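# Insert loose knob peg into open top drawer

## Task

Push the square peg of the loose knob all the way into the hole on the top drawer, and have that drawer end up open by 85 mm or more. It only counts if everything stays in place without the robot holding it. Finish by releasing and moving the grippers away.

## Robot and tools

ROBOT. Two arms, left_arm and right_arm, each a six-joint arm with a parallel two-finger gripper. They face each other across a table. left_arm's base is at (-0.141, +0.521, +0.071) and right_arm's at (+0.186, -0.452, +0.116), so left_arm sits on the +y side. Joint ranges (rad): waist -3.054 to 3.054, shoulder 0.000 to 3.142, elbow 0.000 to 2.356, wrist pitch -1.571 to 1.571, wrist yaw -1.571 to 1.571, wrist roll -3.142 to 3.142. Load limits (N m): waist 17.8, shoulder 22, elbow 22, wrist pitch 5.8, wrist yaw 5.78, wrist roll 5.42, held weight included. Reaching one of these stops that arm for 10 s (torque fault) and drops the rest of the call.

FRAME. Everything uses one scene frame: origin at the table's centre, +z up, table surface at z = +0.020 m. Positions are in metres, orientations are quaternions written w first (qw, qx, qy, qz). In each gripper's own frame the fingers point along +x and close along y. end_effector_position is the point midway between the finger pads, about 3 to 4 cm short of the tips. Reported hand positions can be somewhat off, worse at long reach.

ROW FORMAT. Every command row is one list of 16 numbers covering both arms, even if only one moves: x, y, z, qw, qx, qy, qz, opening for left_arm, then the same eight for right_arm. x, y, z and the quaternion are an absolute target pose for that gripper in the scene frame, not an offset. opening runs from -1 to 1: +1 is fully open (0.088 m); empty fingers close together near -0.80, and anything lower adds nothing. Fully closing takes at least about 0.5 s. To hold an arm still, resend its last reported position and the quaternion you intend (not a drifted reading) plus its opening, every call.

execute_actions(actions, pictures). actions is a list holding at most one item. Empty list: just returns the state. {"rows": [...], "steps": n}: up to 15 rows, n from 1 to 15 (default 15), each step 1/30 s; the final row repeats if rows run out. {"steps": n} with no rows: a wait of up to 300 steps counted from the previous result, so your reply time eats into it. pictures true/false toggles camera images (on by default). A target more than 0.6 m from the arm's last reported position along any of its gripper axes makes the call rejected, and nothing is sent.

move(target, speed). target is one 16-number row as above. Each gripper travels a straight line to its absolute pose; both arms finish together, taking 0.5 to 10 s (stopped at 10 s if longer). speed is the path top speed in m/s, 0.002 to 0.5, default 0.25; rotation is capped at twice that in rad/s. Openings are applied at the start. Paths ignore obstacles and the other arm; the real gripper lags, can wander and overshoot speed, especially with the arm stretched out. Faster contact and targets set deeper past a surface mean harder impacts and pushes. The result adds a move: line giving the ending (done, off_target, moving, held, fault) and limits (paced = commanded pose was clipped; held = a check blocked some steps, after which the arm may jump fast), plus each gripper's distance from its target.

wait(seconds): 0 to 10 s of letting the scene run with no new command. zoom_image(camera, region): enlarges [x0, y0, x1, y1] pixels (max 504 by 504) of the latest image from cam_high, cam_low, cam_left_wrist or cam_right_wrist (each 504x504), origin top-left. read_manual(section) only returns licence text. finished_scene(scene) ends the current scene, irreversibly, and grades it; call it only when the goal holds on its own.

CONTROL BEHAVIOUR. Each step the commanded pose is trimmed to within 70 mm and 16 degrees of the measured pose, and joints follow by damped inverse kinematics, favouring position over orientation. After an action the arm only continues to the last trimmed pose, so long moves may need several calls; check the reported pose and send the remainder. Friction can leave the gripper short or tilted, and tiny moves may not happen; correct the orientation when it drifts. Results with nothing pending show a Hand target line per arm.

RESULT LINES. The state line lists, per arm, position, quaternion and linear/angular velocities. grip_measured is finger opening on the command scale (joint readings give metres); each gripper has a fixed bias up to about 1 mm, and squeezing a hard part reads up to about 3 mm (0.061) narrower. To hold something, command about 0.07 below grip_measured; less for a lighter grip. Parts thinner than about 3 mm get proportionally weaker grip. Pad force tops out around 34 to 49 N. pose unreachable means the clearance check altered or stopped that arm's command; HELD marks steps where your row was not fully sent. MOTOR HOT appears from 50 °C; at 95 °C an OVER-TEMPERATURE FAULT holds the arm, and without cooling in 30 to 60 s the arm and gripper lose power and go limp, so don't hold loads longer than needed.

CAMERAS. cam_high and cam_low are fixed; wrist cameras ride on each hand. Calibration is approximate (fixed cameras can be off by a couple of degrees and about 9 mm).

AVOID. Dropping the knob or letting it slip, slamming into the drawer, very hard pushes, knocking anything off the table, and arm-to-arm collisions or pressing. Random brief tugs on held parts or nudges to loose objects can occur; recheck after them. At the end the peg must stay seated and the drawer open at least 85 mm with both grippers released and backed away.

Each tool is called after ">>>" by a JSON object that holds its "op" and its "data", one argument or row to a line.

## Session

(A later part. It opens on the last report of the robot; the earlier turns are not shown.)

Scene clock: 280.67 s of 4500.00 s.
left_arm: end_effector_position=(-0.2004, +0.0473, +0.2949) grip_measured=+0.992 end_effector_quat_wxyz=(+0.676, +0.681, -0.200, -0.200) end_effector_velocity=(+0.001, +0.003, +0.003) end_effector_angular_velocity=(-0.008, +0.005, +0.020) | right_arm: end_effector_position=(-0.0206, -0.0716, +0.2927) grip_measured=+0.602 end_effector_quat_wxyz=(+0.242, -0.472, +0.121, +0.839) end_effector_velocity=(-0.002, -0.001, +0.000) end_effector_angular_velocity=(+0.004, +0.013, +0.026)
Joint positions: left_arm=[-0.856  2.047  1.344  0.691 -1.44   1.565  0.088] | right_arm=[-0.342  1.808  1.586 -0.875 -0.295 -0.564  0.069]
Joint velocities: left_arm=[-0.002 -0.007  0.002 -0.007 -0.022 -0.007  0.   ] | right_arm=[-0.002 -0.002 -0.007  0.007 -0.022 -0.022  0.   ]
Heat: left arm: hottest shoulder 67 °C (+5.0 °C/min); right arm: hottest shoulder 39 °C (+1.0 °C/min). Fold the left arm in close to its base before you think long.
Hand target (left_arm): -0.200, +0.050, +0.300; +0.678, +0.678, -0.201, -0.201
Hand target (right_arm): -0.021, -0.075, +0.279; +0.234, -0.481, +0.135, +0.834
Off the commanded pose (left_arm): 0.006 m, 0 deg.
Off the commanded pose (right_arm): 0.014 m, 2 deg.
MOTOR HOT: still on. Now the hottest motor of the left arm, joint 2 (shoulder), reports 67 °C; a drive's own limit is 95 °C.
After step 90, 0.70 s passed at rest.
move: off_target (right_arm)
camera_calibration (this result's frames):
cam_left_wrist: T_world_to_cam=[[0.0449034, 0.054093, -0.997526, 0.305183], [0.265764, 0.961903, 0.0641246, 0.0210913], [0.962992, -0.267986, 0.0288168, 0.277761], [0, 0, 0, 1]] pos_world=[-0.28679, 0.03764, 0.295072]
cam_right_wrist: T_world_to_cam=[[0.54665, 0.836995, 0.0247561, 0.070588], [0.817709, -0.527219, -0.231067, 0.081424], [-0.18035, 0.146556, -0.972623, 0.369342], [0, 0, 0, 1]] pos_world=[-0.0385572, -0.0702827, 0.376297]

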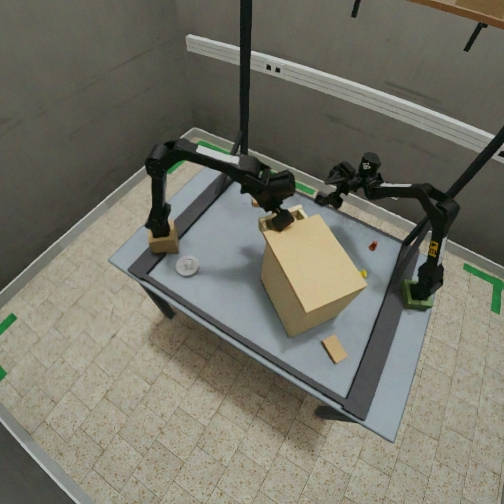

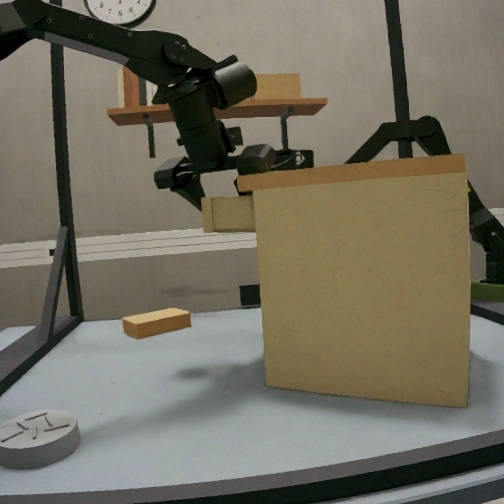

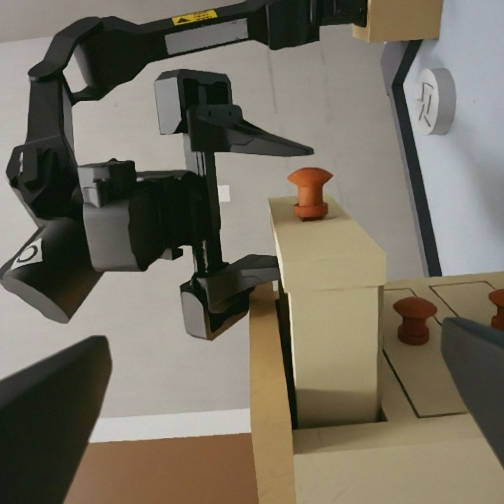

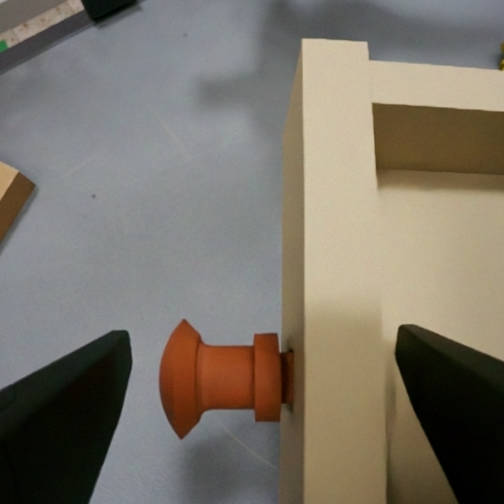

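>>> {"op": "move", "data": {
  "target": [-0.2,0.05,0.3,0.678,0.678,-0.201,-0.201,1,-0.0293,-0.0707,0.315,0.199,-0.651,0.1825,0.710,0.6],
  "speed": 0.06
}}

>>> {"op": "move", "data": {
  "target": [-0.2,0.05,0.3,0.678,0.678,-0.201,-0.201,1,-0.0293,-0.0707,0.281,0.199,-0.651,0.1825,0.710,0.6],
  "speed": 0.03
}}

Scene clock: 291.50 s of 4500.00 s.
left_arm: end_effector_position=(-0.2004, +0.0473, +0.2949) grip_measured=+0.992 end_effector_quat_wxyz=(+0.676, +0.681, -0.200, -0.200) end_effector_velocity=(-0.001, +0.001, -0.002) end_effector_angular_velocity=(-0.007, +0.007, +0.005) | right_arm: end_effector_position=(-0.0276, -0.0724, +0.3137) grip_measured=+0.602 end_effector_quat_wxyz=(+0.214, -0.633, +0.167, +0.725) end_effector_velocity=(+0.001, -0.002, +0.000) end_effector_angular_velocity=(-0.009, +0.002, +0.006)
Joint positions: left_arm=[-0.856  2.047  1.344  0.691 -1.44   1.565  0.088] | right_arm=[-0.242  2.182  2.322 -1.573 -0.047 -0.526  0.069]
Joint velocities: left_arm=[-0.002  0.002 -0.002 -0.007 -0.007 -0.022 -0.   ] | right_arm=[-0.002 -0.002 -0.002 -0.007 -0.007 -0.007 -0.   ]
Heat: left arm: hottest shoulder 68 °C (+6.0 °C/min); right arm: hottest shoulder 39 °C (+1.0 °C/min). Fold the left arm in close to its base before you think long.
Hand target (left_arm): -0.200, +0.050, +0.300; +0.678, +0.678, -0.201, -0.201
Hand target (right_arm): -0.029, -0.071, +0.315; -0.216, +0.632, -0.165, -0.725
Off the commanded pose (left_arm): 0.006 m, 0 deg.
Off the commanded pose (right_arm): 0.003 m, 4 deg.
MOTOR HOT: still on. Now the hottest motor of the left arm, joint 2 (shoulder), reports 68 °C; a drive's own limit is 95 °C.
joint sent to its limit (right arm) — the command would take joint 4 (wrist pitch) past its lower limit, so that joint was sent only as far as its limit.
After step 90, 3.70 s passed at rest.
move: off_target (right_arm)
camera_calibration (this result's frames):
cam_left_wrist: T_world_to_cam=[[0.0449034, 0.054093, -0.997526, 0.305183], [0.265764, 0.961903, 0.0641246, 0.0210913], [0.962992, -0.267986, 0.0288168, 0.277761], [0, 0, 0, 1]] pos_world=[-0.28679, 0.03764, 0.295072]
cam_right_wrist: T_world_to_cam=[[0.545442, 0.837148, 0.0409538, 0.0694424], [0.821045, -0.543494, 0.174643, -0.0368609], [0.16846, -0.0616329, -0.98378, 0.386677], [0, 0, 0, 1]] pos_world=[-0.072752, -0.0543352, 0.383998]

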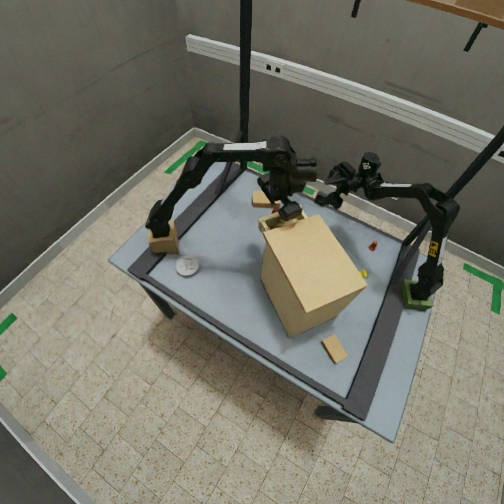

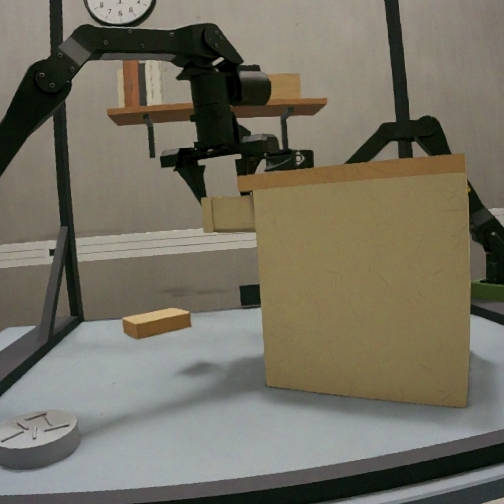

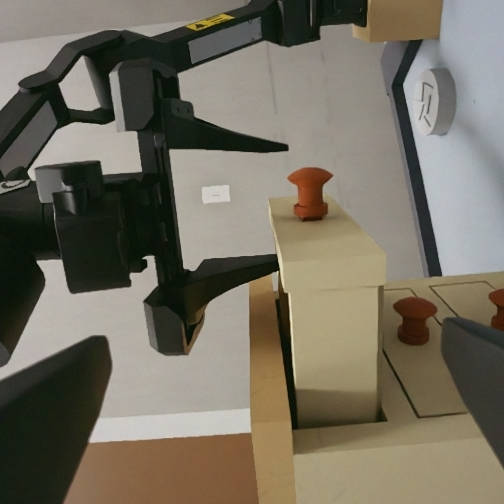

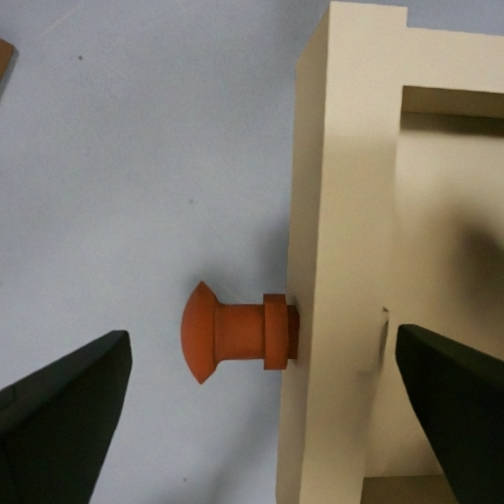

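Scene clock: 292.90 s of 4500.00 s.
left_arm: end_effector_position=(-0.2004, +0.0473, +0.2949) grip_measured=+0.992 end_effector_quat_wxyz=(+0.676, +0.681, -0.200, -0.200) end_effector_velocity=(-0.002, -0.000, -0.000) end_effector_angular_velocity=(-0.012, +0.009, -0.010) | right_arm: end_effector_position=(-0.0289, -0.0700, +0.2866) grip_measured=+0.602 end_effector_quat_wxyz=(+0.202, -0.646, +0.180, +0.713) end_effector_velocity=(+0.003, -0.001, +0.000) end_effector_angular_velocity=(-0.004, -0.009, -0.010)
Joint positions: left_arm=[-0.856  2.047  1.344  0.691 -1.44   1.565  0.088] | right_arm=[-0.241  2.21   2.259 -1.531 -0.046 -0.526  0.069]
Joint velocities: left_arm=[-0.002 -0.002 -0.002 -0.007  0.007 -0.022 -0.   ] | right_arm=[-0.002 -0.002 -0.002 -0.007  0.007  0.007  0.   ]
Heat: left arm: hottest shoulder 68 °C (+6.0 °C/min); right arm: hottest shoulder 39 °C (+1.0 °C/min). Fold the left arm in close to its base before you think long.
Hand target (left_arm): -0.200, +0.050, +0.300; +0.678, +0.678, -0.201, -0.201
Hand target (right_arm): -0.029, -0.071, +0.281; -0.199, +0.651, -0.182, -0.710
Off the commanded pose (left_arm): 0.006 m, 0 deg.
Off the commanded pose (right_arm): 0.006 m, 1 deg.
MOTOR HOT: still on. Now the hottest motor of the left arm, joint 2 (shoulder), reports 68 °C; a drive's own limit is 95 °C.
move: done
camera_calibration (this result's frames):
cam_left_wrist: T_world_to_cam=[[0.0449034, 0.054093, -0.997526, 0.305183], [0.265764, 0.961903, 0.0641246, 0.0210913], [0.962992, -0.267986, 0.0288168, 0.277761], [0, 0, 0, 1]] pos_world=[-0.28679, 0.03764, 0.295072]
cam_right_wrist: T_world_to_cam=[[0.544485, 0.838576, 0.0180754, 0.0759069], [0.816488, -0.534831, 0.217494, -0.0414904], [0.192052, -0.103664, -0.975894, 0.355801], [0, 0, 0, 1]] pos_world=[-0.0757861, -0.0489604, 0.354876]

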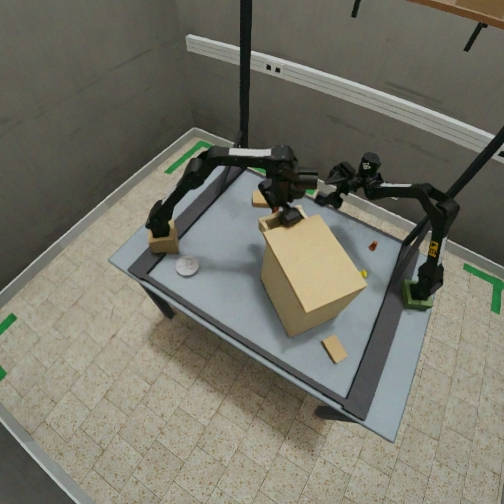

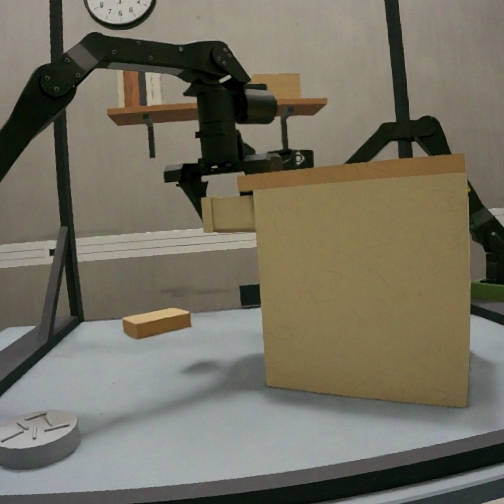

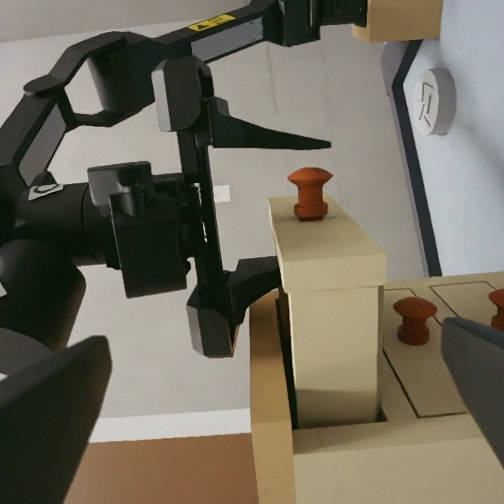

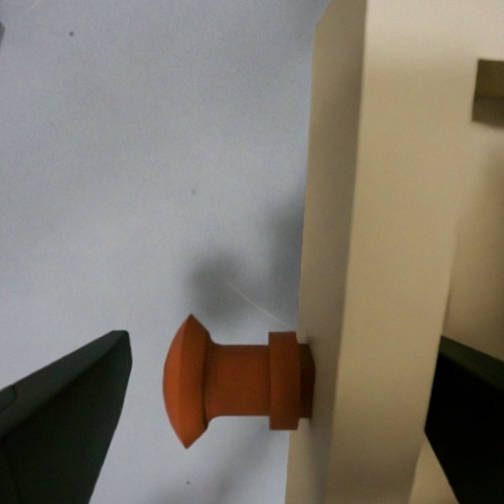

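>>> {"op": "move", "data": {
  "target": [-0.2,0.05,0.3,0.678,0.678,-0.201,-0.201,1,-0.029,-0.070,0.2866,0.199,-0.651,0.1825,0.710,0.1],
  "speed": 0.02
}}

Scene clock: 297.07 s of 4500.00 s.
left_arm: end_effector_position=(-0.2004, +0.0473, +0.2949) grip_measured=+0.992 end_effector_quat_wxyz=(+0.676, +0.681, -0.200, -0.200) end_effector_velocity=(-0.002, -0.000, -0.005) end_effector_angular_velocity=(+0.023, -0.010, -0.010) | right_arm: end_effector_position=(-0.0227, -0.0656, +0.2867) grip_measured=+0.209 end_effector_quat_wxyz=(+0.209, -0.650, +0.182, +0.708) end_effector_velocity=(+0.002, -0.003, +0.001) end_effector_angular_velocity=(-0.017, -0.003, +0.020)
Joint positions: left_arm=[-0.856  2.047  1.344  0.691 -1.44   1.565  0.088] | right_arm=[-0.253  2.221  2.279 -1.544 -0.032 -0.525  0.049]
Joint velocities: left_arm=[-0.002  0.002 -0.007 -0.022  0.007 -0.007 -0.   ] | right_arm=[-0.002  0.002  0.007 -0.022 -0.007 -0.022 -0.   ]
Heat: left arm: hottest shoulder 69 °C (+6.1 °C/min); right arm: hottest shoulder 39 °C (+1.0 °C/min). Fold the left arm in close to its base before you think long.
Hand target (left_arm): -0.200, +0.050, +0.300; +0.678, +0.678, -0.201, -0.201
Hand target (right_arm): -0.029, -0.070, +0.287; -0.199, +0.651, -0.182, -0.710
Off the commanded pose (left_arm): 0.006 m, 0 deg.
Off the commanded pose (right_arm): 0.008 m, 1 deg.
MOTOR HOT: still on. Now the hottest motor of the left arm, joint 2 (shoulder), reports 69 °C; a drive's own limit is 95 °C.
After step 90, 0.47 s passed at rest.
move: done
camera_calibration (this result's frames):
cam_left_wrist: T_world_to_cam=[[0.0449034, 0.054093, -0.997526, 0.305183], [0.265764, 0.961903, 0.0641246, 0.0210913], [0.962992, -0.267986, 0.0288168, 0.277761], [0, 0, 0, 1]] pos_world=[-0.28679, 0.03764, 0.295072]
cam_right_wrist: T_world_to_cam=[[0.555694, 0.830891, 0.0287099, 0.0655309], [0.805731, -0.546737, 0.227764, -0.0481854], [0.204944, -0.103435, -0.973293, 0.3548], [0, 0, 0, 1]] pos_world=[-0.0703048, -0.0440952, 0.354418]

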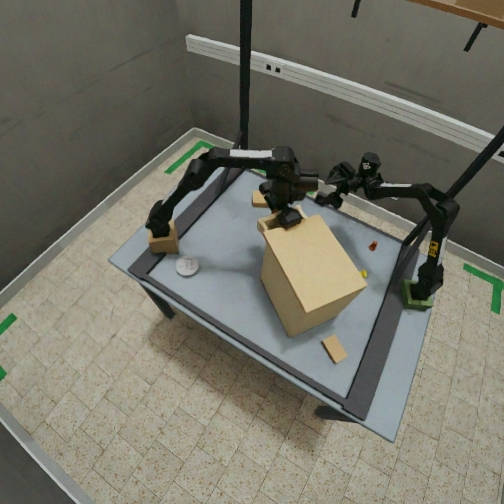

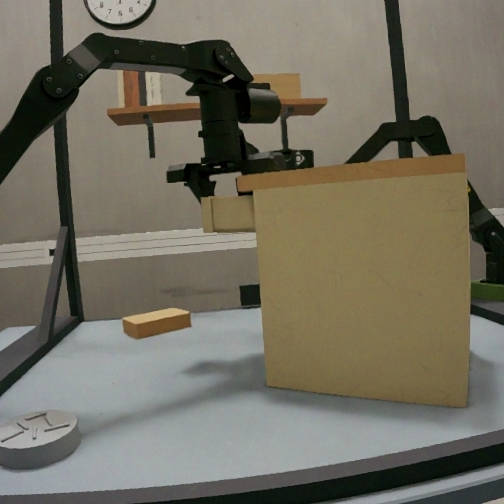

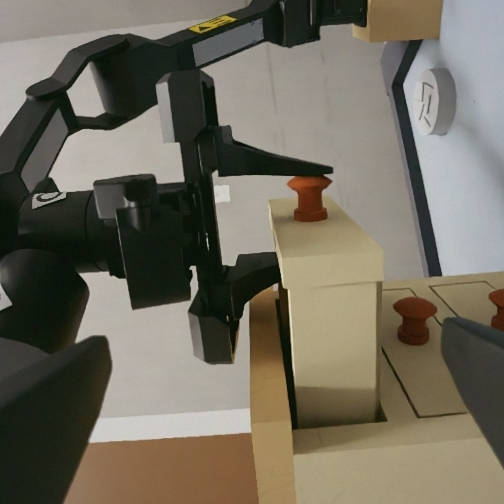

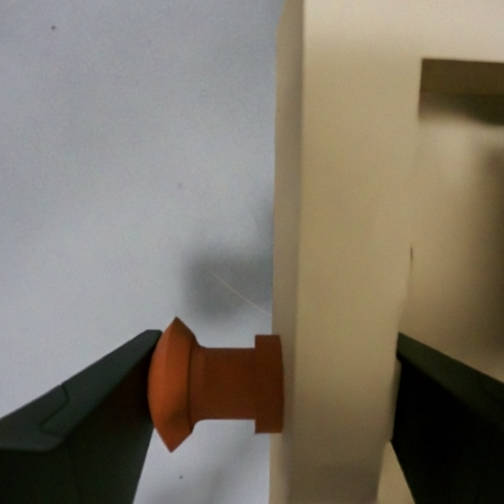

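>>> {"op": "move", "data": {
  "target": [-0.2,0.05,0.3,0.678,0.678,-0.201,-0.201,1,-0.0227,-0.0656,0.2867,0.209,-0.650,0.182,0.708,0.6],
  "speed": 0.02
}}

>>> {"op": "move", "data": {
  "target": [-0.15,0.25,0.33,0.838,-0.012,-0.021,-0.545,1,-0.01,-0.075,0.35,0.234,-0.481,0.135,0.834,0.6],
  "speed": 0.12
}}

>>> {"op": "move", "data": {
  "target": [-0.15,0.25,0.33,0.838,-0.012,-0.021,-0.545,1,0.0,-0.22,0.38,0.5,0,0,0.866,0.6],
  "speed": 0.2
}}

Scene clock: 302.13 s of 4500.00 s.
left_arm: end_effector_position=(-0.2004, +0.0473, +0.2949) grip_measured=+0.992 end_effector_quat_wxyz=(+0.676, +0.681, -0.200, -0.200) end_effector_velocity=(-0.003, +0.001, +0.001) end_effector_angular_velocity=(+0.008, -0.005, -0.000) | right_arm: end_effector_position=(-0.0232, -0.0664, +0.2866) grip_measured=+0.597 end_effector_quat_wxyz=(+0.208, -0.650, +0.183, +0.708) end_effector_velocity=(-0.001, +0.001, -0.001) end_effector_angular_velocity=(-0.010, +0.022, -0.027)
Joint positions: left_arm=[-0.856  2.047  1.344  0.691 -1.44   1.565  0.088] | right_arm=[-0.253  2.222  2.28  -1.547 -0.034 -0.525  0.068]
Joint velocities: left_arm=[-0.007 -0.002  0.002 -0.007 -0.007  0.007 -0.   ] | right_arm=[-0.007  0.002 -0.002  0.007 -0.022  0.022 -0.   ]
Heat: left arm: hottest shoulder 69 °C (+6.1 °C/min); right arm: hottest shoulder 40 °C (+2.0 °C/min). Fold the left arm in close to its base before you think long.
Hand target (left_arm): -0.200, +0.050, +0.300; +0.678, +0.678, -0.201, -0.201
Hand target (right_arm): -0.023, -0.066, +0.287; -0.209, +0.650, -0.182, -0.708
Off the commanded pose (left_arm): 0.006 m, 0 deg.
Off the commanded pose (right_arm): 0.001 m, 0 deg.
MOTOR HOT: still on. Now the hottest motor of the left arm, joint 2 (shoulder), reports 69 °C; a drive's own limit is 95 °C.
After step 90, 1.37 s passed at rest.
move: done
camera_calibration (this result's frames):
cam_left_wrist: T_world_to_cam=[[0.0449034, 0.054093, -0.997526, 0.305183], [0.265764, 0.961903, 0.0641246, 0.0210913], [0.962992, -0.267986, 0.0288168, 0.277761], [0, 0, 0, 1]] pos_world=[-0.28679, 0.03764, 0.295072]
cam_right_wrist: T_world_to_cam=[[0.554901, 0.831543, 0.024915, 0.0675375], [0.806482, -0.545044, 0.229159, -0.0485159], [0.204135, -0.107067, -0.97307, 0.35432], [0, 0, 0, 1]] pos_world=[-0.0706786, -0.0446677, 0.354213]

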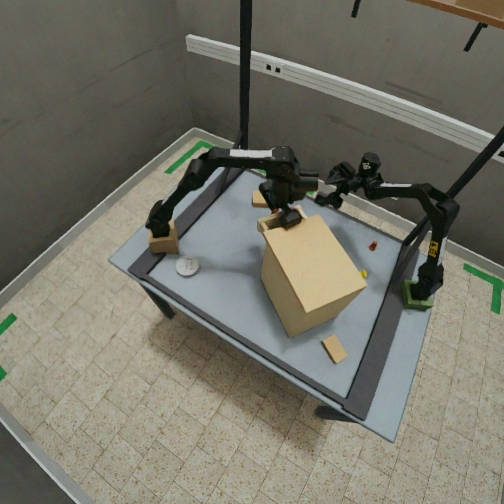

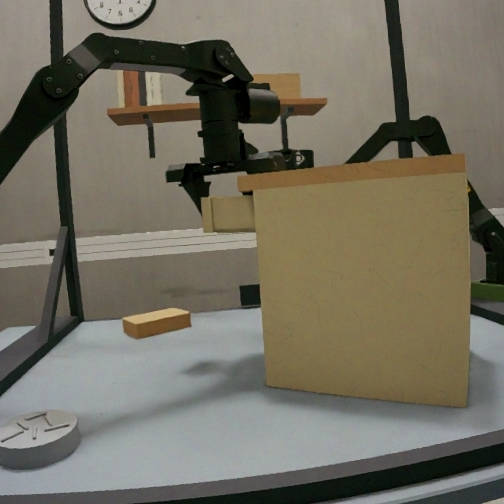

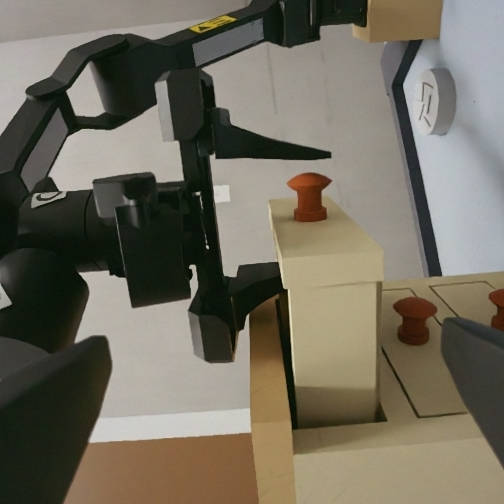

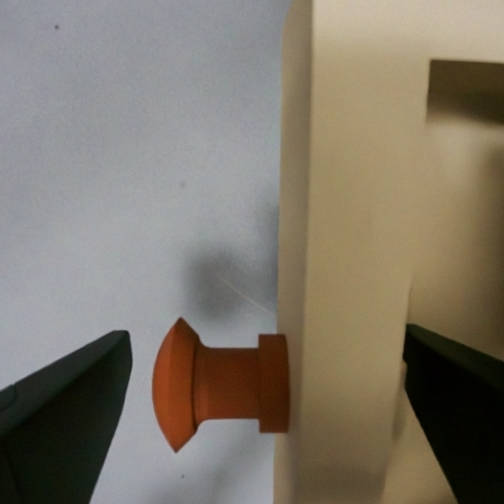

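Scene clock: 309.43 s of 4500.00 s.
left_arm: end_effector_position=(-0.1507, +0.2485, +0.3327) grip_measured=+0.992 end_effector_quat_wxyz=(+0.840, -0.010, -0.023, -0.542) end_effector_velocity=(-0.003, +0.002, -0.001) end_effector_angular_velocity=(-0.007, +0.018, -0.021) | right_arm: end_effector_position=(-0.0115, -0.0732, +0.3476) grip_measured=+0.598 end_effector_quat_wxyz=(+0.234, -0.483, +0.137, +0.833) end_effector_velocity=(-0.000, +0.001, +0.001) end_effector_angular_velocity=(+0.007, +0.007, +0.007)
Joint positions: left_arm=[-0.899  0.811  0.388  0.504 -0.908  0.072  0.088] | right_arm=[-0.363  1.857  1.885 -1.173 -0.306 -0.581  0.068]
Joint velocities: left_arm=[-0.012 -0.012 -0.007 -0.007  0.007 -0.022  0.   ] | right_arm=[-0.002 -0.002 -0.002  0.007 -0.007 -0.007  0.   ]
Heat: left arm: hottest shoulder 67 °C (+3.0 °C/min); right arm: hottest shoulder 42 °C (+4.0 °C/min). Fold the left arm in close to its base before you think long.
Hand target (left_arm): -0.151, +0.250, +0.331; +0.838, -0.012, -0.022, -0.545
Hand target (right_arm): -0.010, -0.075, +0.350; +0.234, -0.481, +0.135, +0.834
Off the commanded pose (left_arm): 0.003 m, 1 deg.
Off the commanded pose (right_arm): 0.003 m, 0 deg.
MOTOR HOT: still on. Now the hottest motor of the left arm, joint 2 (shoulder), reports 67 °C; a drive's own limit is 95 °C.
move: done
camera_calibration (this result's frames):
cam_left_wrist: T_world_to_cam=[[-0.903192, -0.423566, -0.0695443, -0.00314368], [-0.0447969, 0.254149, -0.966127, 0.283727], [0.426893, -0.869483, -0.248519, 0.443669], [0, 0, 0, 1]] pos_world=[-0.179529, 0.312323, 0.384158]
cam_right_wrist: T_world_to_cam=[[0.548019, 0.836465, -0.00136819, 0.0746545], [0.819831, -0.537445, -0.197561, 0.0734519], [-0.165988, 0.107145, -0.98029, 0.424472], [0, 0, 0, 1]] pos_world=[-0.0306731, -0.0684497, 0.430719]

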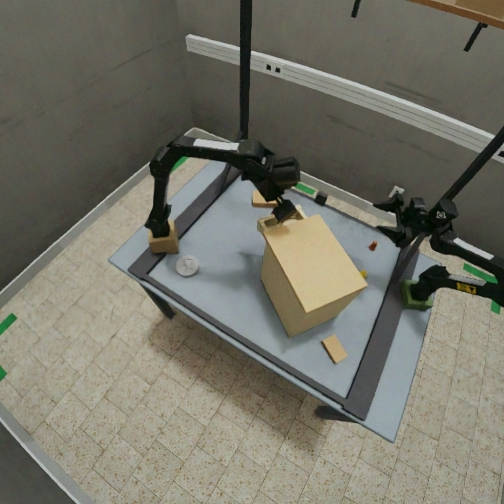

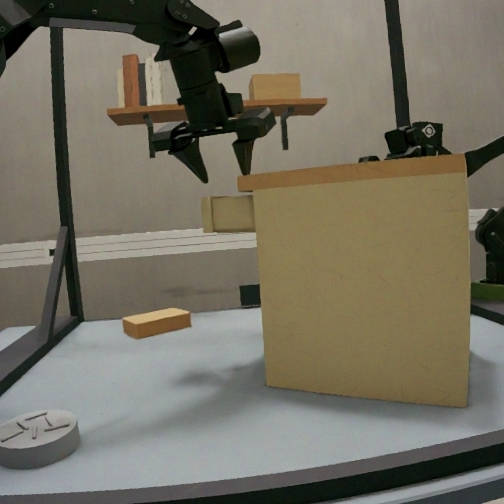

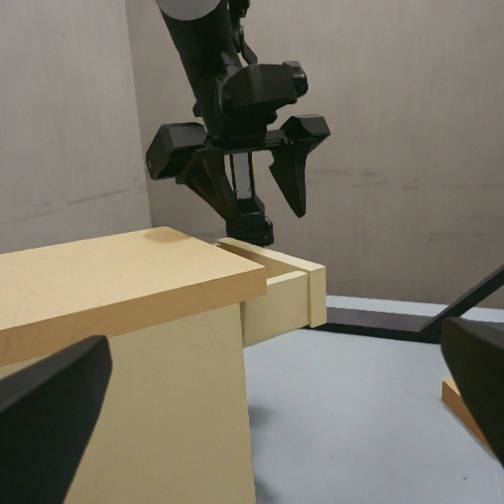

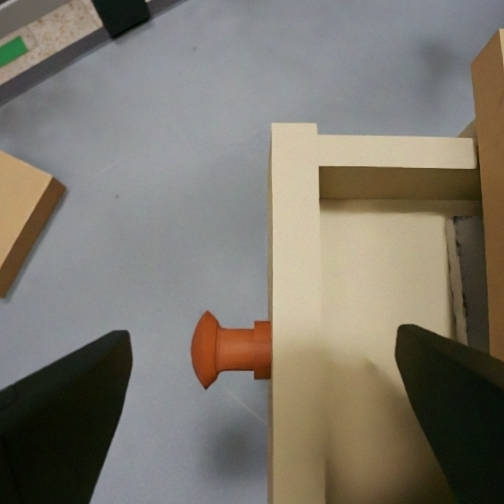

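Scene clock: 312.80 s of 4500.00 s.
left_arm: end_effector_position=(-0.1515, +0.2488, +0.3322) grip_measured=+0.992 end_effector_quat_wxyz=(+0.838, -0.012, -0.022, -0.546) end_effector_velocity=(-0.002, -0.001, -0.000) end_effector_angular_velocity=(+0.001, -0.006, -0.009) | right_arm: end_effector_position=(-0.0002, -0.2178, +0.3818) grip_measured=+0.598 end_effector_quat_wxyz=(+0.500, +0.001, +0.000, +0.866) end_effector_velocity=(+0.001, -0.001, -0.002) end_effector_angular_velocity=(+0.005, -0.005, -0.005)
Joint positions: left_arm=[-0.899  0.805  0.385  0.5   -0.899  0.067  0.088] | right_arm=[0.078 0.786 0.445 0.342 0.291 0.001 0.068]
Joint velocities: left_arm=[-0.002  0.002 -0.002  0.007  0.007  0.007 -0.   ] | right_arm=[ 0.002 -0.007 -0.012  0.007  0.007 -0.007  0.   ]
Heat: left arm: hottest shoulder 65 °C (+0.0 °C/min); right arm: hottest shoulder 41 °C (+3.0 °C/min). Fold the left arm in close to its base before you think long.
Hand target (left_arm): -0.150, +0.250, +0.330; +0.838, -0.012, -0.021, -0.545
Hand target (right_arm): +0.000, -0.219, +0.379; +0.501, +0.000, +0.001, +0.866
Off the commanded pose (left_arm): 0.003 m, 0 deg.
Off the commanded pose (right_arm): 0.003 m, 0 deg.
MOTOR HOT: still on. Now the hottest motor of the left arm, joint 2 (shoulder), reports 65 °C; a drive's own limit is 95 °C.
move: done
camera_calibration (this result's frames):
cam_left_wrist: T_world_to_cam=[[-0.90715, -0.415501, -0.0666196, -0.00736215], [-0.045262, 0.253737, -0.966214, 0.283138], [0.418367, -0.873485, -0.248984, 0.443948], [0, 0, 0, 1]] pos_world=[-0.179596, 0.31288, 0.383617]
cam_right_wrist: T_world_to_cam=[[0.873819, 0.48544, -0.0280701, 0.123207], [0.12852, -0.286247, -0.949497, 0.334862], [-0.468959, 0.826081, -0.312517, 0.376986], [0, 0, 0, 1]] pos_world=[0.0260937, -0.275378, 0.439224]

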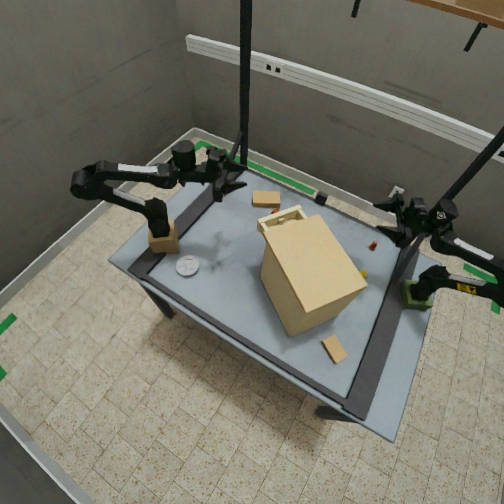

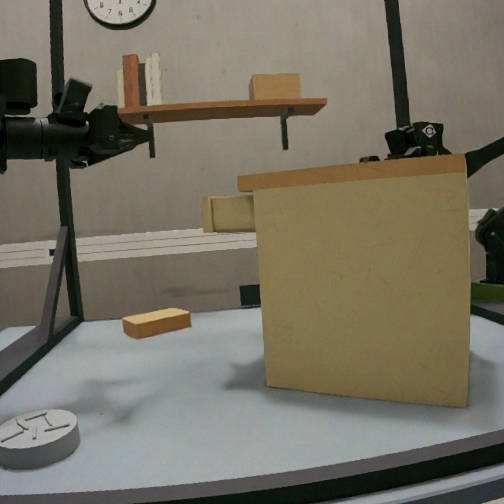

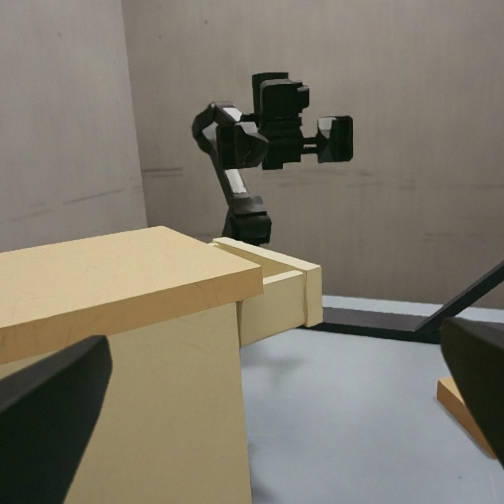

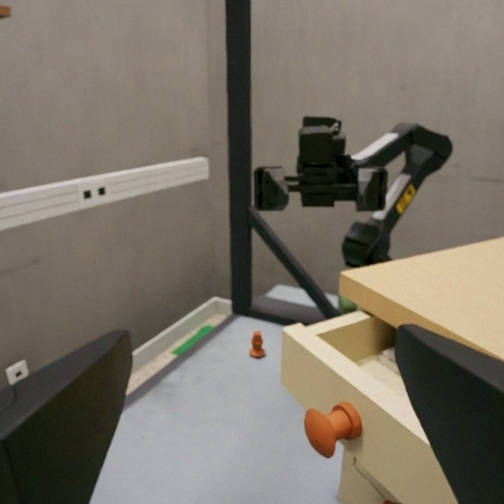

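>>> {"op": "finished_scene", "data": {
  "scene": 2
}}

The scene is finished: the task was done.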